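# Move fridge bottles upright onto cart tray, close fridge

## Task

Take every bottle still inside the refrigerator to the top tray of the cart and leave each one standing upright there. Any bottle that was already on that tray must also be upright at the end. Then close the refrigerator door completely. The task fails if a glass bottle drops a long way, if the door is swung open or closed violently, or if the robot falls over or ends up leaning. Nothing counts as done if it stays in place only because the robot is holding it at the end.

## Robot and tools

ROBOT. A Hello Robot Stretch 4 with a single arm: an omni-wheel base, a lift riding up a mast, a telescoping arm that reaches straight forward, a wrist with yaw, pitch and roll joints, and a two-finger gripper. It stands about 1.6 m tall, and no part of the base rim is more than 0.23 m from the base origin. Cameras: head_camera (pinhole, 420x560), head_left_camera and head_right_camera (fisheye, 420x672), wrist_camera (pinhole, 616x392). Each comes with intrinsics K and a T_world_to_cam matrix that takes base-frame points into that camera's frame. These calibrations carry small errors, which grow for the wrist camera when the arm is extended.

FRAMES. Base frame: origin on the floor below the base centre, x forward, y left, z up. hand_pose is reported in this frame and marks a point between the open fingertips (URDF link pinch). When all wrist joints are at zero, its axes line up with the base frame's. The printed value can be somewhat off. The odometry frame is where the base frame was when the scene began. base_odometry comes only from wheel rotation, so slipping shows up as motion, and its heading runs from -3.142 to 3.142, positive to the left.

execute_actions. Arguments: "actions", a list holding one action or none, and optionally "cameras", a list of camera names or "all" (omitted or null gives every camera, [] gives none). An empty list only reports the state and images. An action holds "base", "joints" or both, and may add "pace" and "contact_limits". {"end_of_arm": "enable_torque"} must be sent by itself and powers up any wrist or gripper motor that shut off after a torque_fault. Everything in one action begins together, and no action can run past 15 s.
- base: exactly one key, each a relative move from where the base last reported itself, never a pose. translate_m: metres straight ahead, forward positive, -2 to 2. strafe_m: metres sideways, left positive, -2 to 2. rotate_rad: radians turned in place, counter-clockwise (left) positive, -3.2 to 3.2.
- joints: a dict of absolute targets by name. lift_m 0 to 1.2 m (height). arm_m 0 to 0.55 m (extension). wrist_yaw_rad -1.134 to 4.276 (0 points forward, positive turns left, 3.14 is folded back; past 3.4 the arm may obstruct it). wrist_pitch_rad -1.117 to 4.259 (0 level, 1.57 facing down). wrist_roll_rad -1.117 to 4.259 (at 0 the fingers sit level; positive turns clockwise as seen from behind the gripper). gripper_m -0.038 to 0.141 m, the fingertip gap; negative values press the tips together. Done tolerances: 0.004 for lift, arm and gripper; 0.02 for yaw and roll; 0.05 for pitch. A target outside its range is clipped and flagged. Any other bad value or unknown key rejects the call, and nothing moves.
- pace: "slow", "default", "fast", "max". For the base these mean 0.1, 0.3, 0.4, 0.6 m/s and 1, 2, 3, 4 rad/s. With the lift above 0.2 the base is slowed further, down to 0.3 m/s and 1 rad/s at 1.2.
- contact_limits: only arm_m, from 0 (gentlest) to 0.75 (firmest), default 0.5. It is the push at which the arm stops.
A joint or base left out of an action may still be driving toward its previous target.

wait: seconds, 0 to 10. Sends no command and returns the state and images. zoom_image: camera plus region [x0, y0, x1, y1] in pixels of that camera's most recent full image, at most 504x504. read_manual: licence texts only. finished_scene: the current scene's number. It ends the scene for good and reports whether the task succeeded, so only call it once the result is stable without the robot's help.

RESULTS. base_status and joint_status: "done"; "off_target" (stopped short, may still push); "contact_stop_at_<key>" (blocked; that part holds or goes slack, so a slack lift can sag and slack wheels can roll); "limit_stop_at_<name>", including limit_stop_at_tilt (leaning over 6 degrees makes lift, arm and wheels slack until it leans less) and limit_stop_at_own_body; "time_out"; "torque_fault" (a wrist or gripper motor went limp and needs enable_torque). If a call reports a stop, the rest of the calls in that reply are skipped. on_its_own lists what the call did not command; "held at" is a held target, not a position. lidar_m: 12 distances, 30-degree sectors starting straight ahead and going counter-clockwise (4th left, 7th behind, 10th right). "-" means nothing seen or closer than 0.25 m. It misses glass and thin legs. wrist_depth_mm: a 7x7 grid of median depths, 100 to 2000 mm, with transparent objects left out. If turned_by_wheels and turned_by_imu differ by more than about 0.1 rad, the base slipped or hit something. base_tilt is in degrees, forward and right positive. motor_effort is in percent of maximum, with the peak shown in brackets; it is noisy. A loaded level gripper moves the wrist_pitch effort further from zero. The "pictures" line gives the order of the images.

GRIPPING. Close to a gripper_m below the object's width. A lower target squeezes harder and pulls the object toward the wrist. The reading and "done" do not prove a grasp; a clear change in gripper effort does. If the fingertips snag on a surface below, raise the lift.

CAUTIONS. At the start, unfold with lift_m 0.4 and wrist_yaw_rad 0 in one action. Tilting the gripper up while it is rolled can trigger the self-collision stop. Driving or turning while carrying over 1 kg with arm_m above 0.2, especially fast, or pushing or pulling hard with a raised gripper, can tip the robot over. A level gripper holding over about 2 kg, or a gripper forced against something, causes a torque fault. Handle glass bottles gently and lower them onto the tray rather than dropping them. Move the fridge door slowly, using low contact limits. Loose objects may occasionally get a brief shove from outside. Shorter total motion time is better.

Each tool is called after "Request:" by a JSON object that holds its "method" and its "body", one argument or row to a line.

## Session

Request:
{"method": "execute_actions", "body": {
  "actions": []
}}

Scene clock: 0.00 s.
base_odometry: x=+0.000 y=+0.000 heading=+0.000 (m, m, rad; odometry frame)
turned_by_wheels: +0.000 (rad since the last result)
turned_by_imu: +0.000 (rad since the last result)
base_tilt: forward=-0.9 right=-0.3 (deg)
lidar_m: 1.58 1.18 1.29 2.89 1.21 2.29 2.01 0.81 0.79 0.90 1.37 1.40
base_status: not commanded
joint_positions: lift_m=+0.156 arm_m=-0.003 wrist_yaw_rad=+3.133 wrist_pitch_rad=+0.019 wrist_roll_rad=+0.019 gripper_m=+0.057
joint_status: not commanded
motor_effort: lift_m=+20 arm_m=+0 wrist_yaw_rad=+1 wrist_pitch_rad=-8 wrist_roll_rad=+3 gripper_m=-3 wheel_0=-1 wheel_1=+0 wheel_2=-1 (%)
hand_pose: x=-0.1194 y=+0.0899 z=+0.3283 quat_wxyz=(+0.004, -0.009, +0.010, +1.000) (m; base frame)
wrist_depth_mm: - 142 - - - - - / - 117 142 - - - 1921 / - 115 142 - - - 1983 / - 133 179 - - - 1983 / 211 1756 - - - - 1863 / 228 1366 202 1308 196 1336 1281 / 227 917 820 112 866 820 866
pictures: head_camera, head_left_camera, head_right_camera, wrist_camera
Images, in order (width x height): head_camera 420x560, head_left_camera 420x672, head_right_camera 420x672, wrist_camera 616x392.

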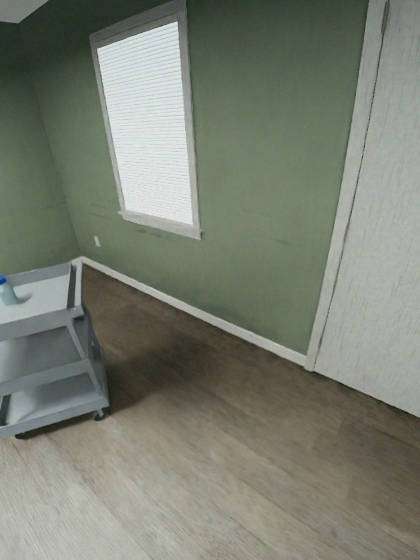

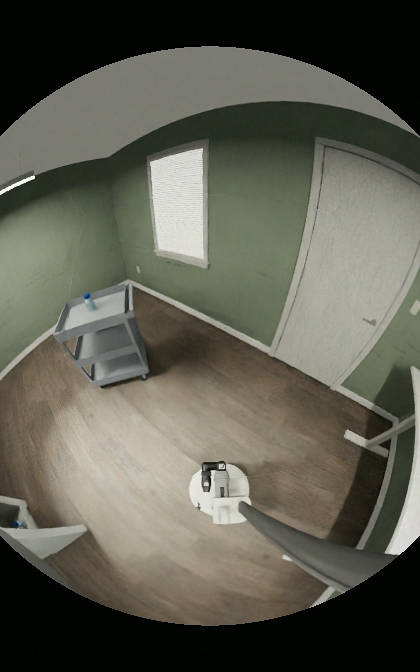

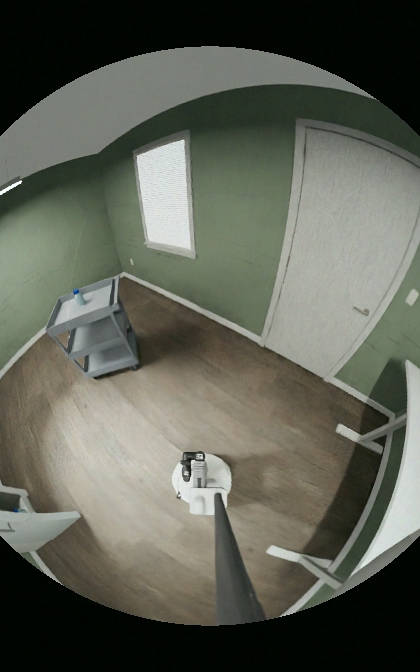

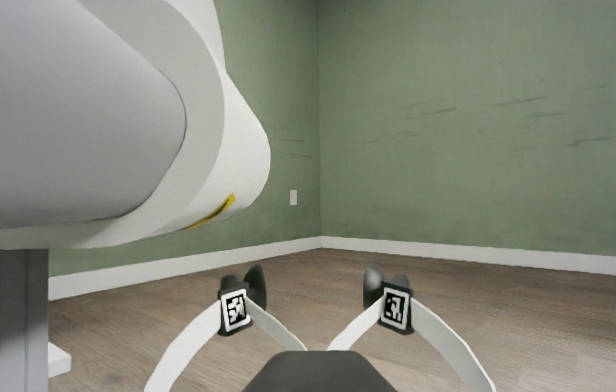

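Request:
{"method": "execute_actions", "body": {
  "actions": [
    {"base": {"rotate_rad": 1.8}, "joints": {"lift_m": 0.4, "wrist_yaw_rad": 0}}
  ]
}}

Scene clock: 4.53 s.
base_odometry: x=+0.000 y=+0.000 heading=+1.800 (m, m, rad; odometry frame)
turned_by_wheels: +1.800 (rad since the last result)
turned_by_imu: +1.841 (rad since the last result)
base_tilt: forward=-0.9 right=-0.3 (deg)
lidar_m: 1.21 1.20 2.32 0.85 0.78 0.77 0.98 1.42 1.43 1.31 1.19 3.17
base_status: done
joint_positions: lift_m=+0.400 arm_m=-0.003 wrist_yaw_rad=+0.000 wrist_pitch_rad=+0.019 wrist_roll_rad=+0.019 gripper_m=+0.057
joint_status: all done
motor_effort: lift_m=+23(24) arm_m=+0(0) wrist_yaw_rad=+0(5) wrist_pitch_rad=-8(10) wrist_roll_rad=+3(1) gripper_m=+0(1) wheel_0=-2(7) wheel_1=-1(10) wheel_2=-1(8) (%)
hand_pose: x=+0.4567 y=-0.0873 z=+0.5725 quat_wxyz=(+1.000, +0.010, +0.009, +0.000) (m; base frame)
wrist_depth_mm: 1756 1025 - - - - - / 1863 1160 1983 - - - - / 1863 1160 1983 - - - - / 1863 1160 - - - - - / 1808 1160 - - - - - / 1921 1182 202 - 196 - - / 1430 1160 1336 112 1397 1308 1397
pictures: head_camera, head_left_camera, head_right_camera, wrist_camera
camera_calibration (this result's frames):
wrist_camera: T_world_to_cam=[[-0.00998301, -0.998965, -0.0443826, -0.0532919], [0.00721907, 0.0443117, -0.998992, 0.636041], [0.999924, -0.0102933, 0.00676923, -0.232545], [0, 0, 0, 1]] pos_world=[0.227403, -0.0838144, 0.634609]
Images, in order (width x height): head_camera 420x560, head_left_camera 420x672, head_right_camera 420x672, wrist_camera 616x392.

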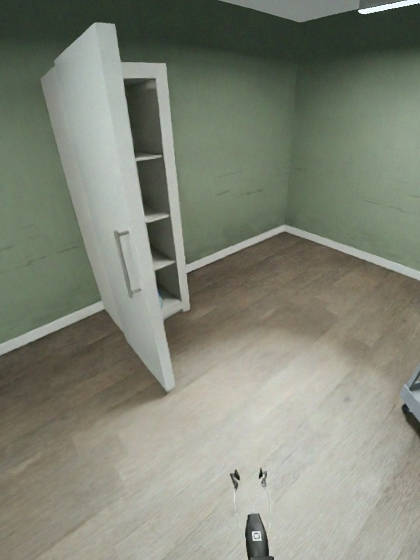

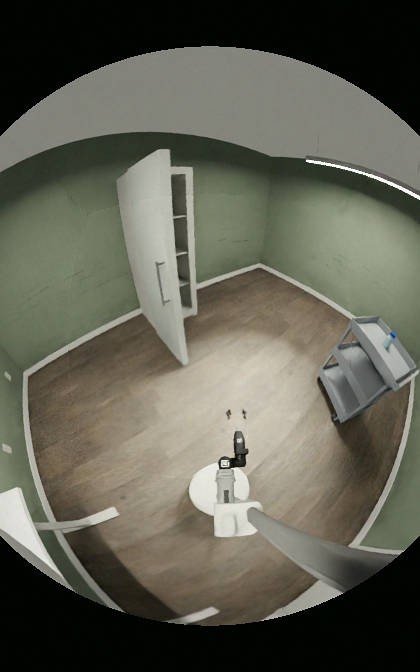

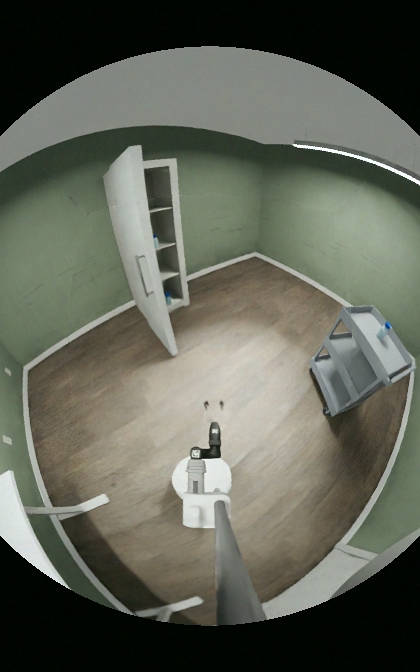

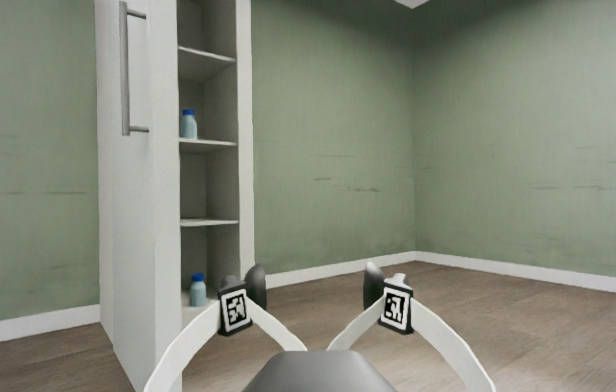

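Request:
{"method": "execute_actions", "body": {
  "actions": [
    {"base": {"rotate_rad": 0.63}}
  ],
  "cameras": []
}}

Request:
{"method": "execute_actions", "body": {
  "actions": [
    {"base": {"strafe_m": -0.7}}
  ]
}}

Scene clock: 29.73 s.
base_odometry: x=+0.000 y=+0.000 heading=+2.429 (m, m, rad; odometry frame)
turned_by_wheels: +0.630 (rad since the last result)
turned_by_imu: +0.645 (rad since the last result)
base_tilt: forward=-0.9 right=-0.3 (deg)
lidar_m: 1.62 2.34 0.82 0.76 0.80 1.07 1.40 1.47 1.19 1.23 3.26 1.18
base_status: done
joint_positions: lift_m=+0.400 arm_m=-0.003 wrist_yaw_rad=+0.000 wrist_pitch_rad=+0.019 wrist_roll_rad=+0.019 gripper_m=+0.057
joint_status: not commanded
motor_effort: lift_m=+23(23) arm_m=+0(0) wrist_yaw_rad=+0(1) wrist_pitch_rad=-7(10) wrist_roll_rad=+3(4) gripper_m=-1(1) wheel_0=-2(5) wheel_1=-1(7) wheel_2=-2(9) (%)
hand_pose: x=+0.4567 y=-0.0874 z=+0.5725 quat_wxyz=(+1.000, +0.010, +0.009, +0.000) (m; base frame)
wrist_depth_mm: - - - - 1430 1618 - / - - - - 1430 1537 - / - - - - 1397 1537 - / - - - - 1464 1576 - / - - - - 1281 1618 - / - - 202 - 196 1576 - / 1430 1430 1336 112 1336 1229 1397
pictures: none
No camera images: the call's "cameras" was empty. Leave "cameras" out to get every camera's image.

Scene clock: 33.40 s.
base_odometry: x=+0.457 y=+0.530 heading=+2.429 (m, m, rad; odometry frame)
turned_by_wheels: +0.000 (rad since the last result)
turned_by_imu: +0.001 (rad since the last result)
base_tilt: forward=-0.9 right=-0.3 (deg)
lidar_m: 1.14 1.21 2.39 1.48 1.54 1.48 1.40 0.58 0.53 0.56 2.55 2.42
base_status: done
joint_positions: lift_m=+0.400 arm_m=-0.003 wrist_yaw_rad=+0.000 wrist_pitch_rad=+0.019 wrist_roll_rad=+0.019 gripper_m=+0.057
joint_status: not commanded
motor_effort: lift_m=+22(23) arm_m=+0(0) wrist_yaw_rad=+0(0) wrist_pitch_rad=-9(9) wrist_roll_rad=+3(2) gripper_m=-2(3) wheel_0=+1(8) wheel_1=+0(10) wheel_2=+0(1) (%)
hand_pose: x=+0.4567 y=-0.0874 z=+0.5726 quat_wxyz=(+1.000, +0.010, +0.009, +0.000) (m; base frame)
wrist_depth_mm: - - 1281 - - - - / - - 1255 1983 - - - / - - 1281 - - - - / - - 1229 - - - - / - - 1182 - - - - / - - 203 1661 195 - - / 1499 1430 1205 112 1397 1281 1464
pictures: head_camera, head_left_camera, head_right_camera, wrist_camera
camera_calibration (this result's frames):
wrist_camera: T_world_to_cam=[[-0.0102689, -0.998962, -0.0443827, -0.0532392], [0.00723167, 0.0443097, -0.998992, 0.636141], [0.999921, -0.0105795, 0.00676915, -0.232546], [0, 0, 0, 1]] pos_world=[0.227381, -0.0838313, 0.634711]
Images, in order (width x height): head_camera 420x560, head_left_camera 420x672, head_right_camera 420x672, wrist_camera 616x392.

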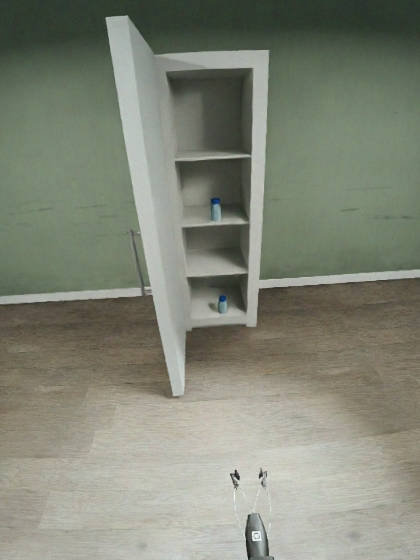

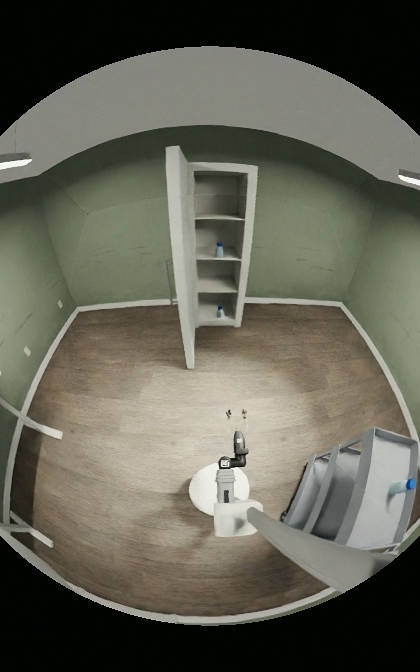

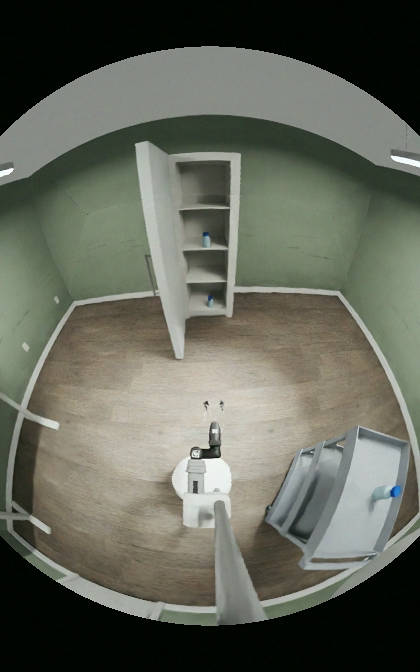

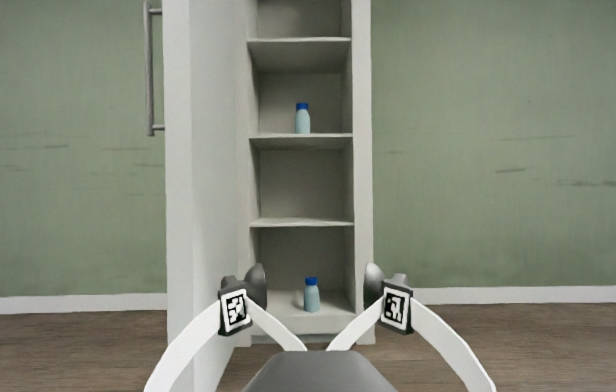

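Request:
{"method": "zoom_image", "body": {
  "camera": "head_camera",
  "region": [120, 40, 300, 400]
}}

Request:
{"method": "zoom_image", "body": {
  "camera": "wrist_camera",
  "region": [220, 0, 400, 350]
}}

Region (120, 40, 300, 400) of head_camera's 420x560 image, scaled by 1.400, with more detail than that image has.

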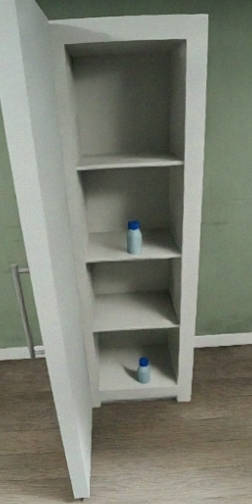

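Region (220, 0, 400, 350) of wrist_camera's 616x392 image, scaled by 1.440; it fills the left 259 columns of this view, and the rest is white.

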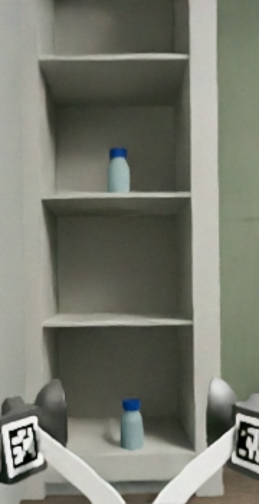

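Request:
{"method": "execute_actions", "body": {
  "actions": [
    {"base": {"translate_m": 0.55}, "joints": {"lift_m": 0.82, "gripper_m": 0.14, "wrist_pitch_rad": 0, "wrist_roll_rad": 0}}
  ],
  "cameras": ["head_camera", "wrist_camera"]
}}

Scene clock: 62.23 s.
base_odometry: x=+0.041 y=+0.889 heading=+2.430 (m, m, rad; odometry frame)
turned_by_wheels: +0.000 (rad since the last result)
turned_by_imu: -0.001 (rad since the last result)
base_tilt: forward=-0.9 right=-0.3 (deg)
lidar_m: 0.90 0.61 2.40 1.53 1.59 2.05 1.96 0.86 0.82 2.43 2.51 1.88
base_status: done
joint_positions: lift_m=+0.820 arm_m=-0.003 wrist_yaw_rad=+0.000 wrist_pitch_rad=+0.003 wrist_roll_rad=+0.000 gripper_m=+0.140
joint_status: all done
motor_effort: lift_m=+23(25) arm_m=-1(0) wrist_yaw_rad=+2(1) wrist_pitch_rad=-13(6) wrist_roll_rad=+2(0) gripper_m=+2(3) wheel_0=+2(8) wheel_1=+2(5) wheel_2=+1(10) (%)
hand_pose: x=+0.4567 y=-0.0874 z=+0.9972 quat_wxyz=(+1.000, +0.000, +0.001, +0.000) (m; base frame)
wrist_depth_mm: 424 634 1118 1499 1366 1661 1661 / 424 640 1118 1464 1366 1661 1661 / 421 634 1118 1464 1336 1618 1661 / 421 634 1118 1464 1308 1661 1618 / 421 634 1098 1464 1308 1576 1618 / 424 525 1008 1499 1008 214 1576 / 424 597 1060 112 1464 1576 1576
pictures: head_camera, wrist_camera
camera_calibration (this result's frames):
wrist_camera: T_world_to_cam=[[-0.00955522, -0.999632, -0.0254063, -0.0537174], [0.0234177, 0.0251768, -0.999409, 1.05166], [0.99968, -0.0101445, 0.0231685, -0.25167], [0, 0, 0, 1]] pos_world=[0.226449, -0.0827283, 1.05551]
Images, in order (width x height): head_camera 420x560, wrist_camera 616x392.

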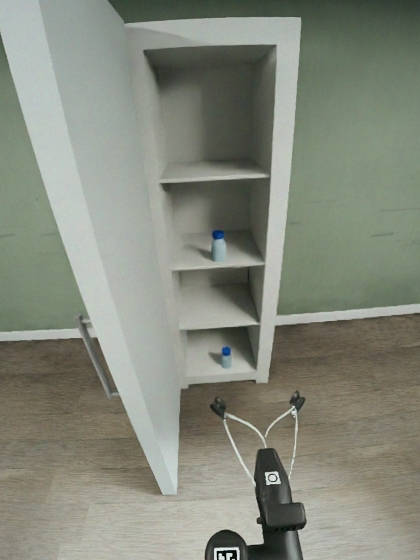

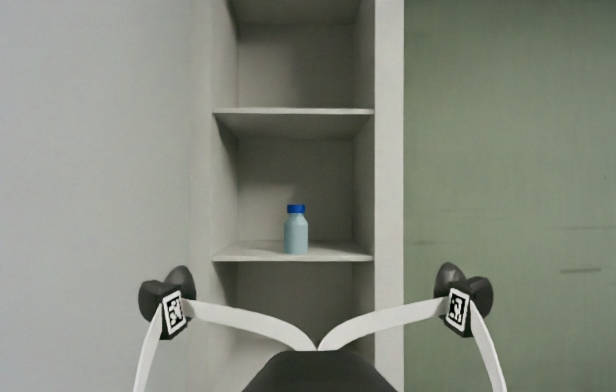

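Request:
{"method": "zoom_image", "body": {
  "camera": "wrist_camera",
  "region": [200, 180, 400, 280]
}}

Request:
{"method": "zoom_image", "body": {
  "camera": "head_camera",
  "region": [150, 210, 310, 400]
}}

Region (200, 180, 400, 280) of wrist_camera's 616x392 image, scaled by 2.520.

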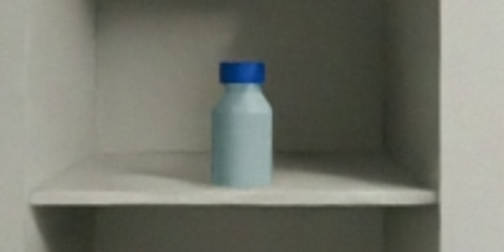

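Region (150, 210, 310, 400) of head_camera's 420x560 image, scaled by 2.653, with more detail than that image has; it fills the left 424 columns of this view, and the rest is white.

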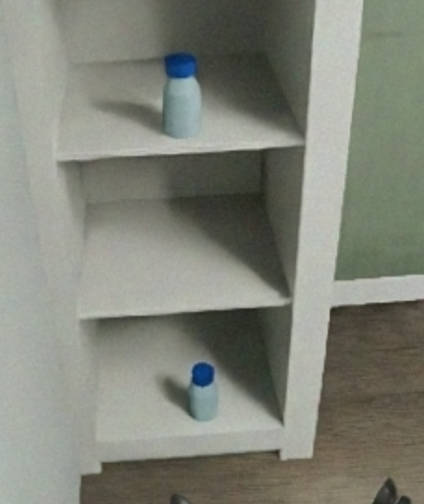

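Request:
{"method": "execute_actions", "body": {
  "actions": [
    {"base": {"rotate_rad": 0.047}, "joints": {"lift_m": 0.775}}
  ],
  "cameras": []
}}

Request:
{"method": "execute_actions", "body": {
  "actions": [
    {"base": {"translate_m": 0.38}, "joints": {"arm_m": 0.3}}
  ],
  "cameras": ["head_camera", "wrist_camera", "head_left_camera"]
}}

Scene clock: 84.03 s.
base_odometry: x=+0.041 y=+0.889 heading=+2.476 (m, m, rad; odometry frame)
turned_by_wheels: +0.047 (rad since the last result)
turned_by_imu: +0.049 (rad since the last result)
base_tilt: forward=-0.8 right=-0.3 (deg)
lidar_m: 0.77 0.59 2.41 1.53 1.58 2.01 1.96 0.86 0.81 2.45 2.51 1.26
base_status: done
joint_positions: lift_m=+0.775 arm_m=-0.003 wrist_yaw_rad=+0.000 wrist_pitch_rad=+0.003 wrist_roll_rad=+0.000 gripper_m=+0.140
joint_status: all done
motor_effort: lift_m=+16(22) arm_m=+0(0) wrist_yaw_rad=+0(1) wrist_pitch_rad=-8(8) wrist_roll_rad=+3(3) gripper_m=-4(3) wheel_0=-2(5) wheel_1=-1(5) wheel_2=-2(6) (%)
hand_pose: x=+0.4567 y=-0.0874 z=+0.9528 quat_wxyz=(+1.000, +0.000, +0.001, +0.000) (m; base frame)
wrist_depth_mm: 379 554 1025 1499 1229 1576 1576 / 382 559 1042 1464 1025 1618 1576 / 379 559 1025 1464 1255 1576 1576 / 379 559 1042 1430 1205 1499 1576 / 384 559 1025 1464 1008 1576 1576 / 382 462 854 1430 1008 214 1537 / 382 525 991 112 1008 1537 1576
pictures: none
No camera images: the call's "cameras" was empty. Leave "cameras" out to get every camera's image.

Scene clock: 86.77 s.
base_odometry: x=-0.258 y=+1.124 heading=+2.477 (m, m, rad; odometry frame)
turned_by_wheels: +0.000 (rad since the last result)
turned_by_imu: -0.001 (rad since the last result)
base_tilt: forward=-0.9 right=-0.3 (deg)
lidar_m: 0.73 0.26 0.27 1.95 1.62 2.20 2.34 1.08 1.36 2.45 1.96 0.87
base_status: done
joint_positions: lift_m=+0.775 arm_m=+0.299 wrist_yaw_rad=+0.000 wrist_pitch_rad=+0.002 wrist_roll_rad=+0.000 gripper_m=+0.140
joint_status: all done
motor_effort: lift_m=+16(16) arm_m=+7(7) wrist_yaw_rad=+1(2) wrist_pitch_rad=-10(9) wrist_roll_rad=+3(2) gripper_m=+4(0) wheel_0=+1(5) wheel_1=+1(6) wheel_2=+0(11) (%)
hand_pose: x=+0.7582 y=-0.0874 z=+0.9528 quat_wxyz=(+1.000, +0.000, +0.001, +0.000) (m; base frame)
wrist_depth_mm: 315 459 627 627 621 496 336 / 317 459 759 759 750 488 336 / 315 459 750 759 750 480 338 / 315 455 768 384 741 492 334 / 315 455 691 364 750 449 336 / 312 330 330 355 324 214 320 / 314 430 750 112 750 484 338
pictures: head_camera, head_left_camera, wrist_camera
camera_calibration (this result's frames):
wrist_camera: T_world_to_cam=[[-0.00941358, -0.999634, -0.0253699, -0.052067], [0.0236485, 0.0251413, -0.999404, 1.0001], [0.999676, -0.0100079, 0.0234031, -0.552199], [0, 0, 0, 1]] pos_world=[0.52788, -0.0827181, 1.01111]
Images, in order (width x height): head_camera 420x560, head_left_camera 420x672, wrist_camera 616x392.

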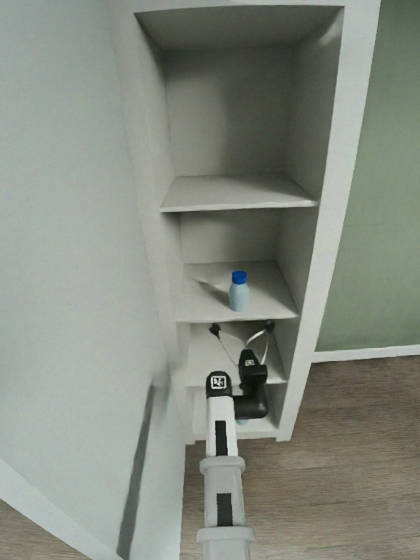

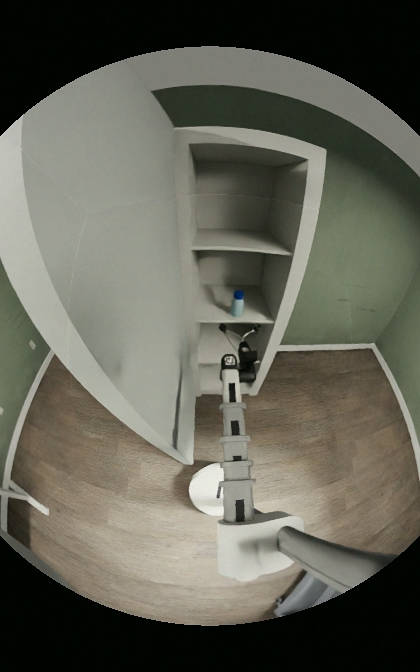

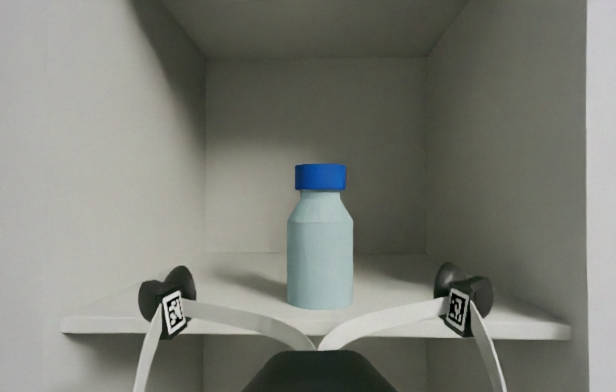

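Request:
{"method": "execute_actions", "body": {
  "actions": [
    {"joints": {"arm_m": 0.47}, "contact_limits": {"arm_m": 0.2}}
  ],
  "cameras": ["head_camera", "wrist_camera"]
}}

Scene clock: 92.67 s.
base_odometry: x=-0.258 y=+1.124 heading=+2.477 (m, m, rad; odometry frame)
turned_by_wheels: +0.000 (rad since the last result)
turned_by_imu: +0.002 (rad since the last result)
base_tilt: forward=-0.8 right=-0.3 (deg)
lidar_m: 0.73 0.25 0.27 1.95 1.61 2.20 2.35 1.06 1.37 2.46 1.98 0.86
base_status: not commanded
joint_positions: lift_m=+0.775 arm_m=+0.469 wrist_yaw_rad=+0.000 wrist_pitch_rad=+0.002 wrist_roll_rad=+0.000 gripper_m=+0.140
joint_status: all done
motor_effort: lift_m=+16(16) arm_m=+7(7) wrist_yaw_rad=+0(0) wrist_pitch_rad=-8(10) wrist_roll_rad=+2(2) gripper_m=-1(4) wheel_0=+2(1) wheel_1=+1(2) wheel_2=+0(0) (%)
contact_limits: arm_m 0.2
hand_pose: x=+0.9282 y=-0.0874 z=+0.9528 quat_wxyz=(+1.000, +0.000, +0.001, +0.000) (m; base frame)
wrist_depth_mm: 312 455 585 574 580 492 343 / 310 452 580 580 580 488 340 / 310 452 580 208 574 496 340 / 310 459 580 198 574 492 340 / 310 452 585 186 535 459 336 / 298 297 297 183 193 214 322 / 238 222 236 112 222 237 240
pictures: head_camera, wrist_camera
camera_calibration (this result's frames):
wrist_camera: T_world_to_cam=[[-0.00947995, -0.999633, -0.0253691, -0.0504251], [0.0236554, 0.0251389, -0.999404, 0.996076], [0.999675, -0.0100744, 0.0234084, -0.722131], [0, 0, 0, 1]] pos_world=[0.697856, -0.082722, 1.01111]
Images, in order (width x height): head_camera 420x560, wrist_camera 616x392.

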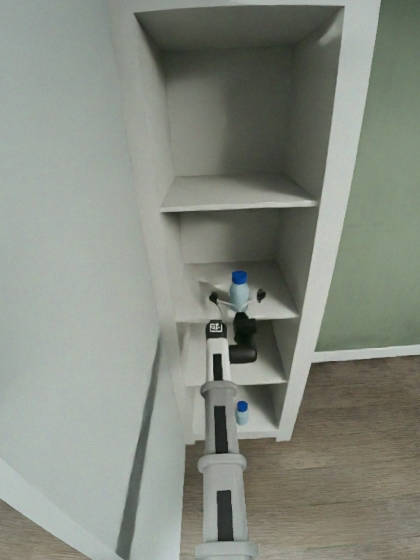

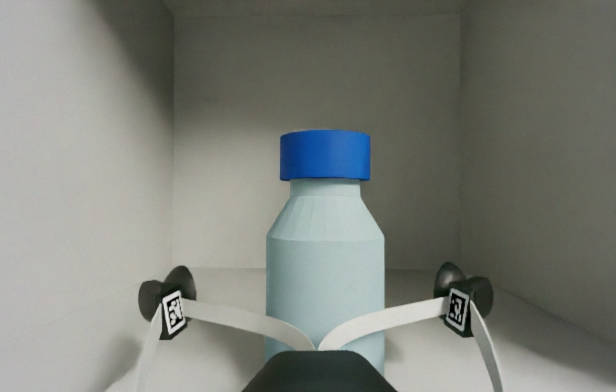

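Request:
{"method": "execute_actions", "body": {
  "actions": [
    {"joints": {"gripper_m": 0.02}}
  ],
  "cameras": ["head_camera", "wrist_camera"]
}}

Scene clock: 97.13 s.
base_odometry: x=-0.258 y=+1.124 heading=+2.477 (m, m, rad; odometry frame)
turned_by_wheels: +0.000 (rad since the last result)
turned_by_imu: +0.002 (rad since the last result)
base_tilt: forward=-0.8 right=-0.3 (deg)
lidar_m: 0.72 0.28 0.27 1.98 1.60 2.22 2.34 1.07 1.39 2.43 1.98 0.88
base_status: not commanded
joint_positions: lift_m=+0.775 arm_m=+0.469 wrist_yaw_rad=+0.000 wrist_pitch_rad=+0.002 wrist_roll_rad=+0.000 gripper_m=+0.020
joint_status: all done
motor_effort: lift_m=+16(16) arm_m=+6(7) wrist_yaw_rad=+0(4) wrist_pitch_rad=-11(8) wrist_roll_rad=+1(2) gripper_m=-19(12) wheel_0=+2(2) wheel_1=+2(1) wheel_2=+0(0) (%)
hand_pose: x=+0.9282 y=-0.0874 z=+0.9528 quat_wxyz=(+1.000, +0.000, +0.001, +0.000) (m; base frame)
wrist_depth_mm: 310 459 585 574 574 496 342 / 310 452 585 580 580 496 338 / 309 455 580 179 574 496 338 / 310 449 585 181 569 488 342 / 310 459 574 169 569 492 336 / 300 357 186 167 183 366 324 / 237 223 229 112 223 223 241
pictures: head_camera, wrist_camera
camera_calibration (this result's frames):
wrist_camera: T_world_to_cam=[[-0.00948151, -0.999633, -0.0253806, -0.0504126], [0.0236554, 0.0251504, -0.999404, 0.996076], [0.999675, -0.0100762, 0.0234082, -0.722183], [0, 0, 0, 1]] pos_world=[0.697908, -0.0827227, 1.01111]
Images, in order (width x height): head_camera 420x560, wrist_camera 616x392.

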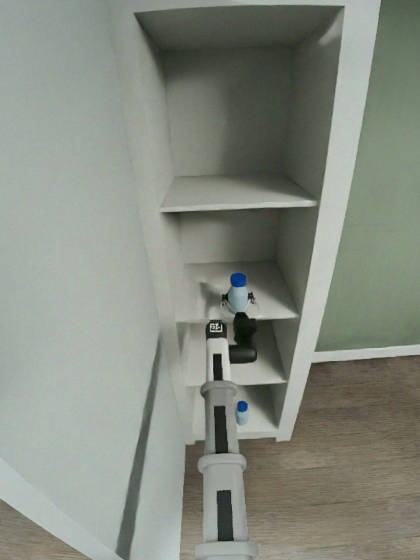

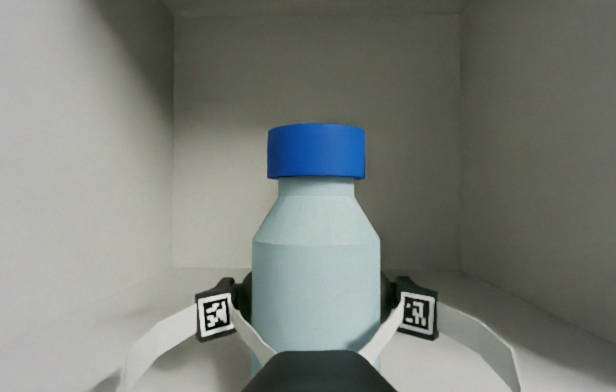

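Request:
{"method": "execute_actions", "body": {
  "actions": [
    {"joints": {"gripper_m": 0.0}}
  ],
  "cameras": []
}}

Request:
{"method": "execute_actions", "body": {
  "actions": [
    {"joints": {"lift_m": 0.81}, "pace": "slow"}
  ],
  "cameras": ["head_camera", "wrist_camera"]
}}

Scene clock: 100.97 s.
base_odometry: x=-0.258 y=+1.124 heading=+2.477 (m, m, rad; odometry frame)
turned_by_wheels: +0.000 (rad since the last result)
turned_by_imu: +0.001 (rad since the last result)
base_tilt: forward=-0.9 right=-0.3 (deg)
lidar_m: 0.77 0.25 0.26 1.97 1.62 2.18 2.33 1.07 1.40 2.44 1.99 0.88
base_status: not commanded
joint_positions: lift_m=+0.775 arm_m=+0.469 wrist_yaw_rad=+0.000 wrist_pitch_rad=+0.002 wrist_roll_rad=+0.000 gripper_m=+0.001
joint_status: all done
motor_effort: lift_m=+16(16) arm_m=+7(7) wrist_yaw_rad=+0(0) wrist_pitch_rad=-8(8) wrist_roll_rad=+2(0) gripper_m=-26(21) wheel_0=+2(2) wheel_1=+2(1) wheel_2=+0(0) (%)
hand_pose: x=+0.9282 y=-0.0874 z=+0.9528 quat_wxyz=(+1.000, +0.000, +0.001, +0.000) (m; base frame)
wrist_depth_mm: 309 455 580 580 585 488 340 / 310 455 585 585 574 492 340 / 307 452 580 171 574 492 342 / 310 452 580 174 580 484 340 / 309 455 585 163 569 492 338 / 298 362 183 161 182 366 320 / 239 208 222 112 223 224 241
pictures: none
No camera images: the call's "cameras" was empty. Leave "cameras" out to get every camera's image.

Scene clock: 102.10 s.
base_odometry: x=-0.258 y=+1.124 heading=+2.477 (m, m, rad; odometry frame)
turned_by_wheels: +0.000 (rad since the last result)
turned_by_imu: +0.000 (rad since the last result)
base_tilt: forward=-0.8 right=-0.3 (deg)
lidar_m: 0.73 0.25 0.27 1.95 1.57 2.21 2.34 1.06 1.38 2.46 1.94 0.87
base_status: not commanded
joint_positions: lift_m=+0.810 arm_m=+0.469 wrist_yaw_rad=+0.000 wrist_pitch_rad=+0.008 wrist_roll_rad=+0.000 gripper_m=+0.001
joint_status: all done
on_its_own: wrist_pitch_rad is at rest, and its effort (-24) is outside its rest range (-23 to +23)
motor_effort: lift_m=+26(28) arm_m=+7(7) wrist_yaw_rad=+0(0) wrist_pitch_rad=-24(27) wrist_roll_rad=+2(2) gripper_m=-22(21) wheel_0=+2(2) wheel_1=+2(1) wheel_2=+0(0) (%)
hand_pose: x=+0.9282 y=-0.0874 z=+0.9855 quat_wxyz=(+1.000, +0.000, +0.004, +0.000) (m; base frame)
wrist_depth_mm: 310 455 564 564 564 496 342 / 309 459 585 574 580 492 338 / 310 455 585 171 569 488 338 / 310 455 580 173 569 492 338 / 310 459 580 162 574 484 338 / 310 413 183 161 182 418 340 / 286 270 285 112 285 287 307
pictures: head_camera, wrist_camera
camera_calibration (this result's frames):
wrist_camera: T_world_to_cam=[[-0.00961979, -0.999632, -0.0253643, -0.0494715], [0.0181957, 0.0251862, -0.999517, 1.03389], [0.999788, -0.0100767, 0.0179467, -0.717667], [0, 0, 0, 1]] pos_world=[0.698226, -0.0827248, 1.04501]
Images, in order (width x height): head_camera 420x560, wrist_camera 616x392.

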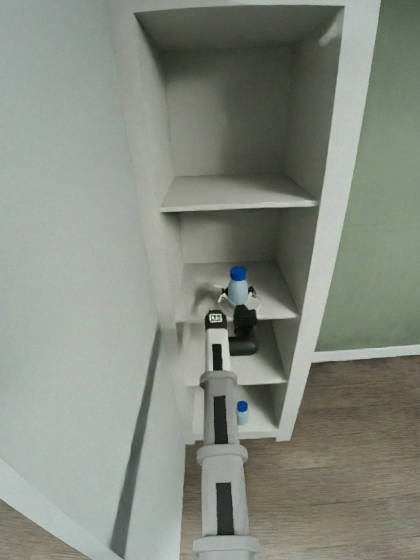

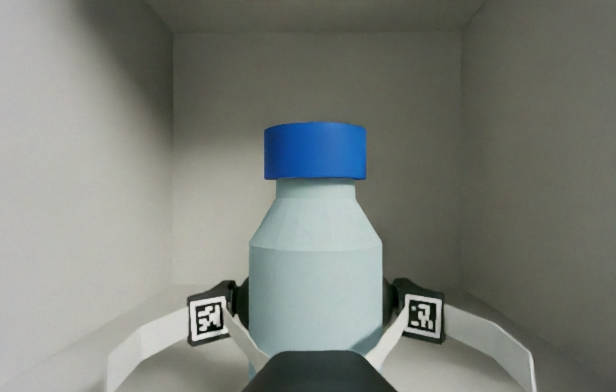

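Request:
{"method": "execute_actions", "body": {
  "actions": [
    {"base": {"translate_m": -0.35}, "joints": {"arm_m": 0.0}}
  ],
  "cameras": ["wrist_camera"]
}}

Request:
{"method": "execute_actions", "body": {
  "actions": [
    {"base": {"rotate_rad": -2.2}, "joints": {"lift_m": 0.95}, "pace": "slow"}
  ]
}}

Scene clock: 109.73 s.
base_odometry: x=+0.017 y=+0.908 heading=+2.476 (m, m, rad; odometry frame)
turned_by_wheels: +0.000 (rad since the last result)
turned_by_imu: +0.004 (rad since the last result)
base_tilt: forward=-0.9 right=-0.3 (deg)
lidar_m: 0.40 0.59 2.40 1.53 1.57 2.07 1.98 0.89 0.84 2.43 2.45 1.23
base_status: done
joint_positions: lift_m=+0.810 arm_m=+0.001 wrist_yaw_rad=+0.000 wrist_pitch_rad=+0.008 wrist_roll_rad=+0.000 gripper_m=+0.001
joint_status: all done
on_its_own: wrist_pitch_rad is at rest, and its effort (-26) is outside its rest range (-23 to +23)
motor_effort: lift_m=+25(25) arm_m=-7(8) wrist_yaw_rad=+1(2) wrist_pitch_rad=-26(28) wrist_roll_rad=+3(1) gripper_m=-18(20) wheel_0=-3(11) wheel_1=-2(8) wheel_2=+0(12) (%)
hand_pose: x=+0.4606 y=-0.0875 z=+0.9855 quat_wxyz=(+1.000, +0.000, +0.004, +0.000) (m; base frame)
wrist_depth_mm: 379 559 976 1397 1281 1576 1537 / 379 559 976 1430 1042 1499 1499 / 379 554 976 171 1008 1537 1537 / 382 559 991 173 1008 1537 1537 / 379 564 946 163 960 1618 1537 / 382 521 184 160 182 1537 1576 / 382 462 917 112 976 1499 1537
pictures: wrist_camera
camera_calibration (this result's frames):
wrist_camera: T_world_to_cam=[[-0.0099167, -0.999634, -0.0251846, -0.0540958], [0.0180752, 0.0250026, -0.999524, 1.04243], [0.999787, -0.0103672, 0.0178207, -0.250035], [0, 0, 0, 1]] pos_world=[0.230604, -0.0827317, 1.04503]
Images, in order (width x height): wrist_camera 616x392.

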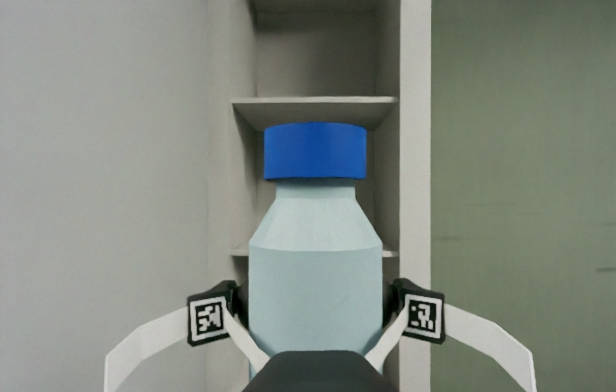

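Scene clock: 113.23 s.
base_odometry: x=+0.017 y=+0.908 heading=+0.277 (m, m, rad; odometry frame)
turned_by_wheels: -2.200 (rad since the last result)
turned_by_imu: -2.246 (rad since the last result)
base_tilt: forward=-0.9 right=-0.3 (deg)
lidar_m: 0.40 2.44 2.47 1.87 1.16 0.58 2.23 1.52 1.55 1.97 2.00 0.88
base_status: done
joint_positions: lift_m=+0.950 arm_m=+0.001 wrist_yaw_rad=+0.000 wrist_pitch_rad=+0.008 wrist_roll_rad=+0.000 gripper_m=+0.001
joint_status: all done
on_its_own: wrist_pitch_rad is at rest, and its effort (-25) is outside its rest range (-23 to +23)
motor_effort: lift_m=+25(25) arm_m=-7(7) wrist_yaw_rad=+1(0) wrist_pitch_rad=-25(24) wrist_roll_rad=+2(3) gripper_m=-18(18) wheel_0=+3(9) wheel_1=+1(6) wheel_2=+1(8) (%)
hand_pose: x=+0.4606 y=-0.0875 z=+1.1255 quat_wxyz=(+1.000, +0.000, +0.004, +0.000) (m; base frame)
wrist_depth_mm: 1921 - - - - 1921 1576 / 1921 - - - - 1921 1576 / 1921 - - 170 - 1863 1576 / 1921 - - 173 - 1983 1537 / 1863 - - 163 - 1921 1576 / 1921 - 184 161 182 1808 1576 / 1921 - - 112 820 654 1464
pictures: head_camera, head_left_camera, head_right_camera, wrist_camera
camera_calibration (this result's frames):
wrist_camera: T_world_to_cam=[[-0.00992046, -0.999634, -0.0251812, -0.0505735], [0.0181184, 0.0249986, -0.999523, 1.18235], [0.999787, -0.010372, 0.0178637, -0.252583], [0, 0, 0, 1]] pos_world=[0.230606, -0.0827318, 1.18502]
Images, in order (width x height): head_camera 420x560, head_left_camera 420x672, head_right_camera 420x672, wrist_camera 616x392.

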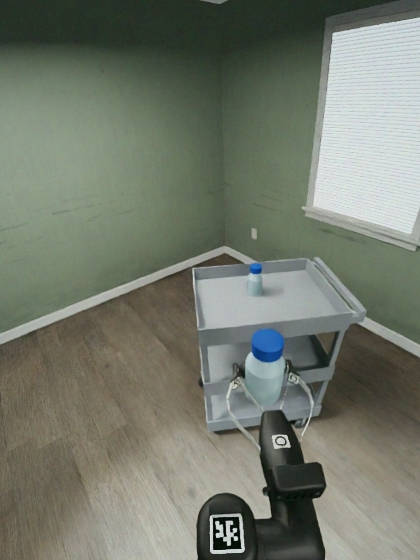

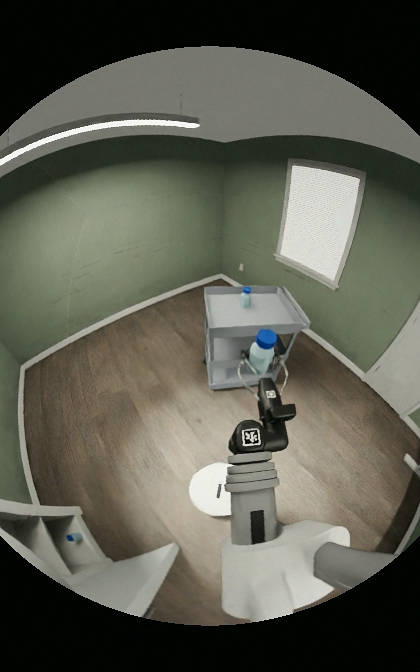

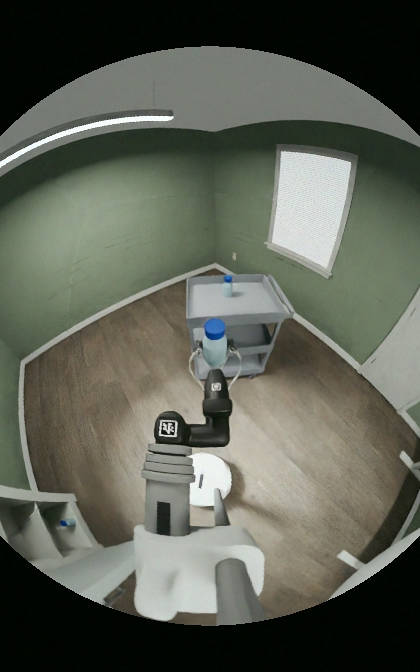

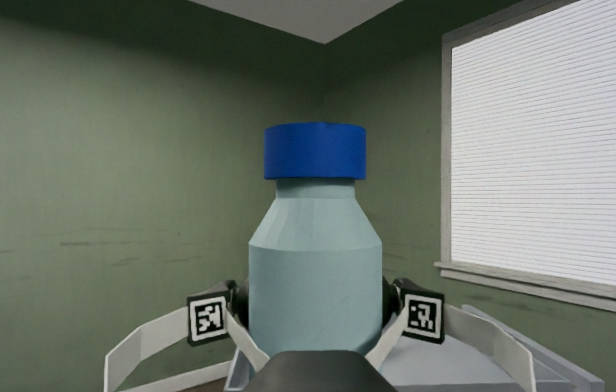

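Request:
{"method": "zoom_image", "body": {
  "camera": "head_camera",
  "region": [170, 240, 390, 450]
}}

Region (170, 240, 390, 450) of head_camera's 420x560 image, scaled by 2.291, with more detail than that image has; it fills the top 481 rows of this view, and the rest is white.

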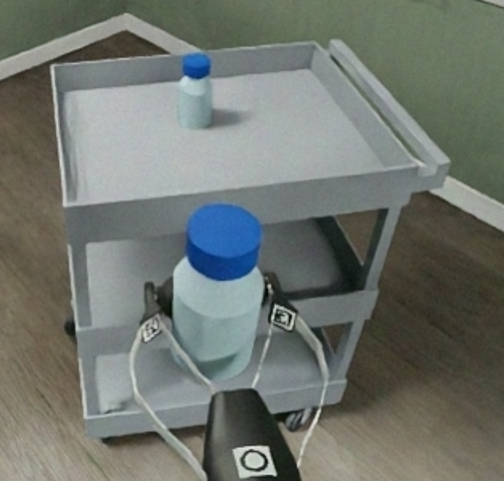

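Request:
{"method": "execute_actions", "body": {
  "actions": [
    {"base": {"strafe_m": -0.28}, "joints": {"lift_m": 0.8}}
  ],
  "cameras": []
}}

Request:
{"method": "execute_actions", "body": {
  "actions": [
    {"base": {"translate_m": 0.4}, "joints": {"arm_m": 0.1}}
  ],
  "cameras": ["head_camera", "wrist_camera", "head_right_camera"]
}}

Scene clock: 149.20 s.
base_odometry: x=+0.094 y=+0.638 heading=+0.277 (m, m, rad; odometry frame)
turned_by_wheels: +0.000 (rad since the last result)
turned_by_imu: +0.002 (rad since the last result)
base_tilt: forward=-0.9 right=-0.3 (deg)
lidar_m: 0.39 0.89 2.63 2.13 0.77 0.80 2.35 1.34 1.38 1.75 1.74 0.91
base_status: done
joint_positions: lift_m=+0.800 arm_m=+0.001 wrist_yaw_rad=+0.000 wrist_pitch_rad=+0.008 wrist_roll_rad=+0.000 gripper_m=+0.001
joint_status: all done
on_its_own: wrist_pitch_rad is at rest, and its effort (-24) is outside its rest range (-23 to +23)
motor_effort: lift_m=+18(25) arm_m=-7(7) wrist_yaw_rad=+1(2) wrist_pitch_rad=-24(27) wrist_roll_rad=+3(1) gripper_m=-19(21) wheel_0=-1(11) wheel_1=+2(7) wheel_2=+0(0) (%)
hand_pose: x=+0.4606 y=-0.0874 z=+0.9760 quat_wxyz=(+1.000, +0.000, +0.004, +0.000) (m; base frame)
wrist_depth_mm: - - - - - 1708 1336 / - - - - - 1708 1366 / - - - 171 1983 1661 1366 / - - - 173 - 1661 1397 / - - 1118 163 1921 1661 1397 / - 627 184 160 182 1618 1397 / - 1025 1098 112 1255 1618 1397
pictures: none
No camera images: the call's "cameras" was empty. Leave "cameras" out to get every camera's image.

Scene clock: 152.00 s.
base_odometry: x=+0.479 y=+0.748 heading=+0.277 (m, m, rad; odometry frame)
turned_by_wheels: +0.000 (rad since the last result)
turned_by_imu: -0.001 (rad since the last result)
base_tilt: forward=-0.9 right=-0.3 (deg)
lidar_m: 0.45 0.46 2.31 2.38 1.65 1.07 2.69 1.66 1.72 1.63 1.52 0.49
base_status: done
joint_positions: lift_m=+0.800 arm_m=+0.099 wrist_yaw_rad=+0.000 wrist_pitch_rad=+0.008 wrist_roll_rad=+0.000 gripper_m=+0.001
joint_status: all done
on_its_own: wrist_pitch_rad is at rest, and its effort (-26) is outside its rest range (-23 to +23)
motor_effort: lift_m=+18(18) arm_m=+7(8) wrist_yaw_rad=+0(1) wrist_pitch_rad=-26(24) wrist_roll_rad=+2(1) gripper_m=-22(23) wheel_0=+2(6) wheel_1=+0(6) wheel_2=+0(11) (%)
hand_pose: x=+0.5582 y=-0.0874 z=+0.9760 quat_wxyz=(+1.000, +0.000, +0.004, +0.000) (m; base frame)
wrist_depth_mm: 1708 1983 - - 1661 1336 1098 / 1708 1983 - - 1756 1336 1098 / 1708 1863 - 171 1661 1366 1118 / 1756 1983 - 174 1618 1336 1118 / 1756 1983 - 162 1576 1366 1138 / 580 574 184 160 183 1255 1118 / 544 399 473 112 477 373 1118
pictures: head_camera, head_right_camera, wrist_camera
camera_calibration (this result's frames):
wrist_camera: T_world_to_cam=[[-0.00955906, -0.999637, -0.0251809, -0.0534653], [0.0180629, 0.0250053, -0.999524, 1.03127], [0.999791, -0.0100094, 0.0178173, -0.347436], [0, 0, 0, 1]] pos_world=[0.328225, -0.0827106, 1.03562]
Images, in order (width x height): head_camera 420x560, head_right_camera 420x672, wrist_camera 616x392.

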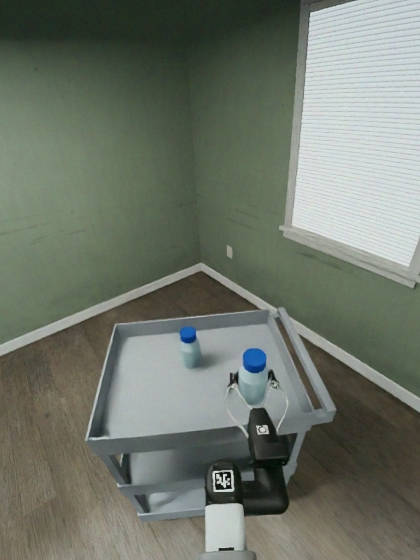

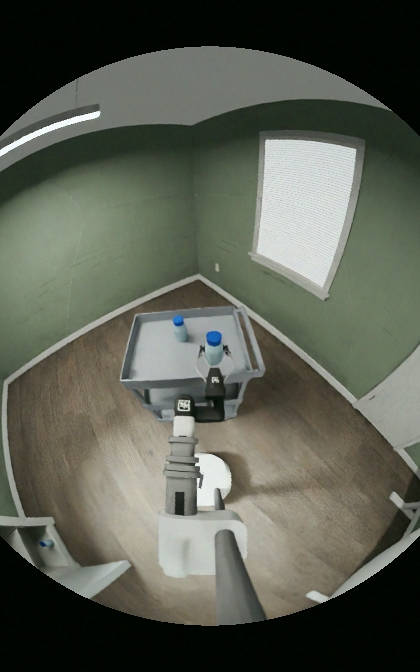

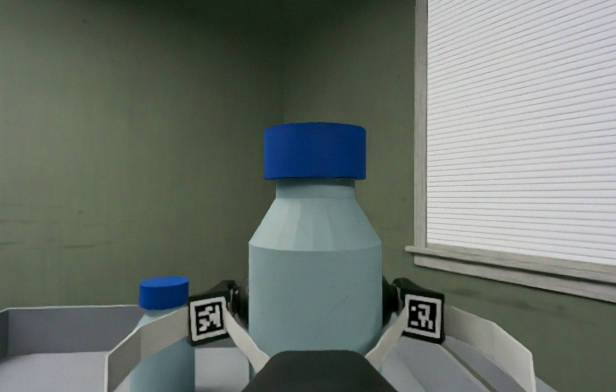

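Request:
{"method": "execute_actions", "body": {
  "actions": [
    {"base": {"strafe_m": 0.025}, "joints": {"arm_m": 0.37, "wrist_pitch_rad": 0.03}}
  ],
  "cameras": []
}}

Request:
{"method": "execute_actions", "body": {
  "actions": [
    {"joints": {"lift_m": 0.72}, "pace": "slow"}
  ],
  "cameras": ["head_camera", "wrist_camera", "head_right_camera"]
}}

Scene clock: 166.60 s.
base_odometry: x=+0.472 y=+0.772 heading=+0.277 (m, m, rad; odometry frame)
turned_by_wheels: +0.000 (rad since the last result)
turned_by_imu: +0.002 (rad since the last result)
base_tilt: forward=-0.9 right=-0.3 (deg)
lidar_m: 0.42 0.42 2.30 2.37 1.61 1.05 2.69 1.69 1.73 1.67 1.53 0.49
base_status: done
joint_positions: lift_m=+0.800 arm_m=+0.369 wrist_yaw_rad=+0.000 wrist_pitch_rad=+0.038 wrist_roll_rad=+0.000 gripper_m=+0.001
joint_status: all done
on_its_own: wrist_pitch_rad is at rest, and its effort (-24) is outside its rest range (-23 to +23)
motor_effort: lift_m=+18(18) arm_m=+7(6) wrist_yaw_rad=-1(3) wrist_pitch_rad=-24(30) wrist_roll_rad=+4(2) gripper_m=-21(15) wheel_0=+1(8) wheel_1=+0(8) wheel_2=+0(1) (%)
hand_pose: x=+0.8280 y=-0.0874 z=+0.9674 quat_wxyz=(+1.000, +0.000, +0.019, +0.000) (m; base frame)
wrist_depth_mm: 1537 1756 1983 1983 1499 1205 1008 / 1576 1808 1921 - 1464 1160 991 / 1537 1756 - 170 1464 1229 991 / 1537 1756 - 173 1499 1182 976 / 1537 1756 1921 163 1430 1182 976 / 1576 1756 184 160 182 1118 991 / 1537 322 330 112 338 343 976
pictures: none
No camera images: the call's "cameras" was empty. Leave "cameras" out to get every camera's image.

Scene clock: 168.13 s.
base_odometry: x=+0.472 y=+0.772 heading=+0.277 (m, m, rad; odometry frame)
turned_by_wheels: +0.000 (rad since the last result)
turned_by_imu: +0.001 (rad since the last result)
base_tilt: forward=-0.9 right=-0.3 (deg)
lidar_m: 0.45 0.45 2.30 2.36 1.64 1.06 2.71 1.69 1.72 1.64 1.54 0.48
base_status: not commanded
joint_positions: lift_m=+0.720 arm_m=+0.369 wrist_yaw_rad=+0.000 wrist_pitch_rad=+0.038 wrist_roll_rad=+0.000 gripper_m=+0.001
joint_status: all done
on_its_own: wrist_pitch_rad is at rest, and its effort (-25) is outside its rest range (-23 to +23)
motor_effort: lift_m=+18(19) arm_m=+7(7) wrist_yaw_rad=-1(0) wrist_pitch_rad=-25(23) wrist_roll_rad=+0(3) gripper_m=-16(22) wheel_0=+1(2) wheel_1=+0(0) wheel_2=+0(0) (%)
hand_pose: x=+0.8280 y=-0.0874 z=+0.8874 quat_wxyz=(+1.000, +0.000, +0.019, +0.000) (m; base frame)
wrist_depth_mm: 1499 1661 1921 - 1499 1182 991 / 1499 1661 1983 1983 1499 1182 991 / 1537 1708 1921 171 1464 1182 991 / 1576 1708 1983 174 1464 1205 991 / 1537 1808 1983 162 1430 1160 976 / 312 320 184 161 182 314 303 / 159 291 312 112 310 294 242
pictures: head_camera, head_right_camera, wrist_camera
camera_calibration (this result's frames):
wrist_camera: T_world_to_cam=[[-0.0102618, -0.999638, -0.0248779, -0.0527913], [-0.0119591, 0.0250002, -0.999616, 0.962739], [0.999876, -0.00996033, -0.0122113, -0.588995], [0, 0, 0, 1]] pos_world=[0.599893, -0.0827074, 0.953864]
Images, in order (width x height): head_camera 420x560, head_right_camera 420x672, wrist_camera 616x392.

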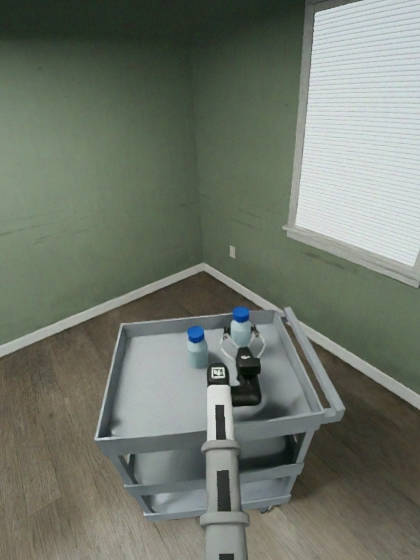

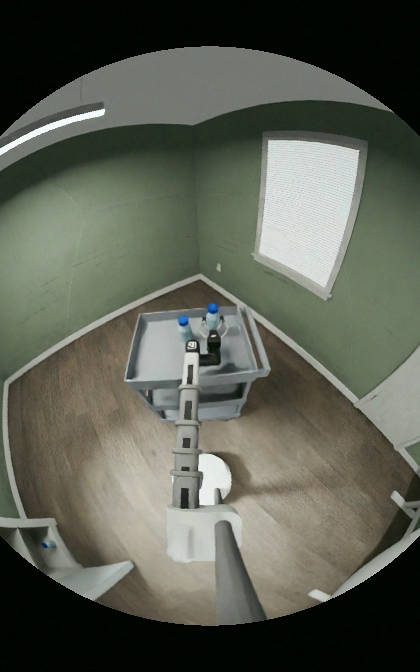

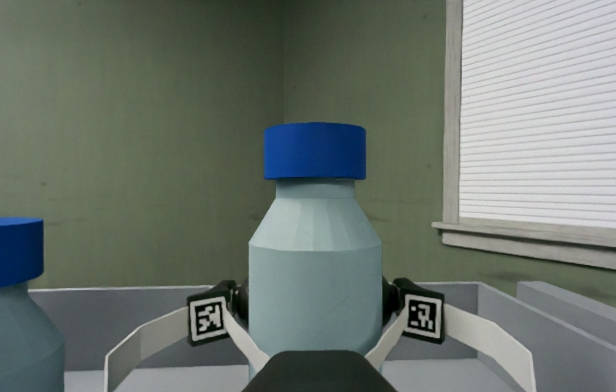

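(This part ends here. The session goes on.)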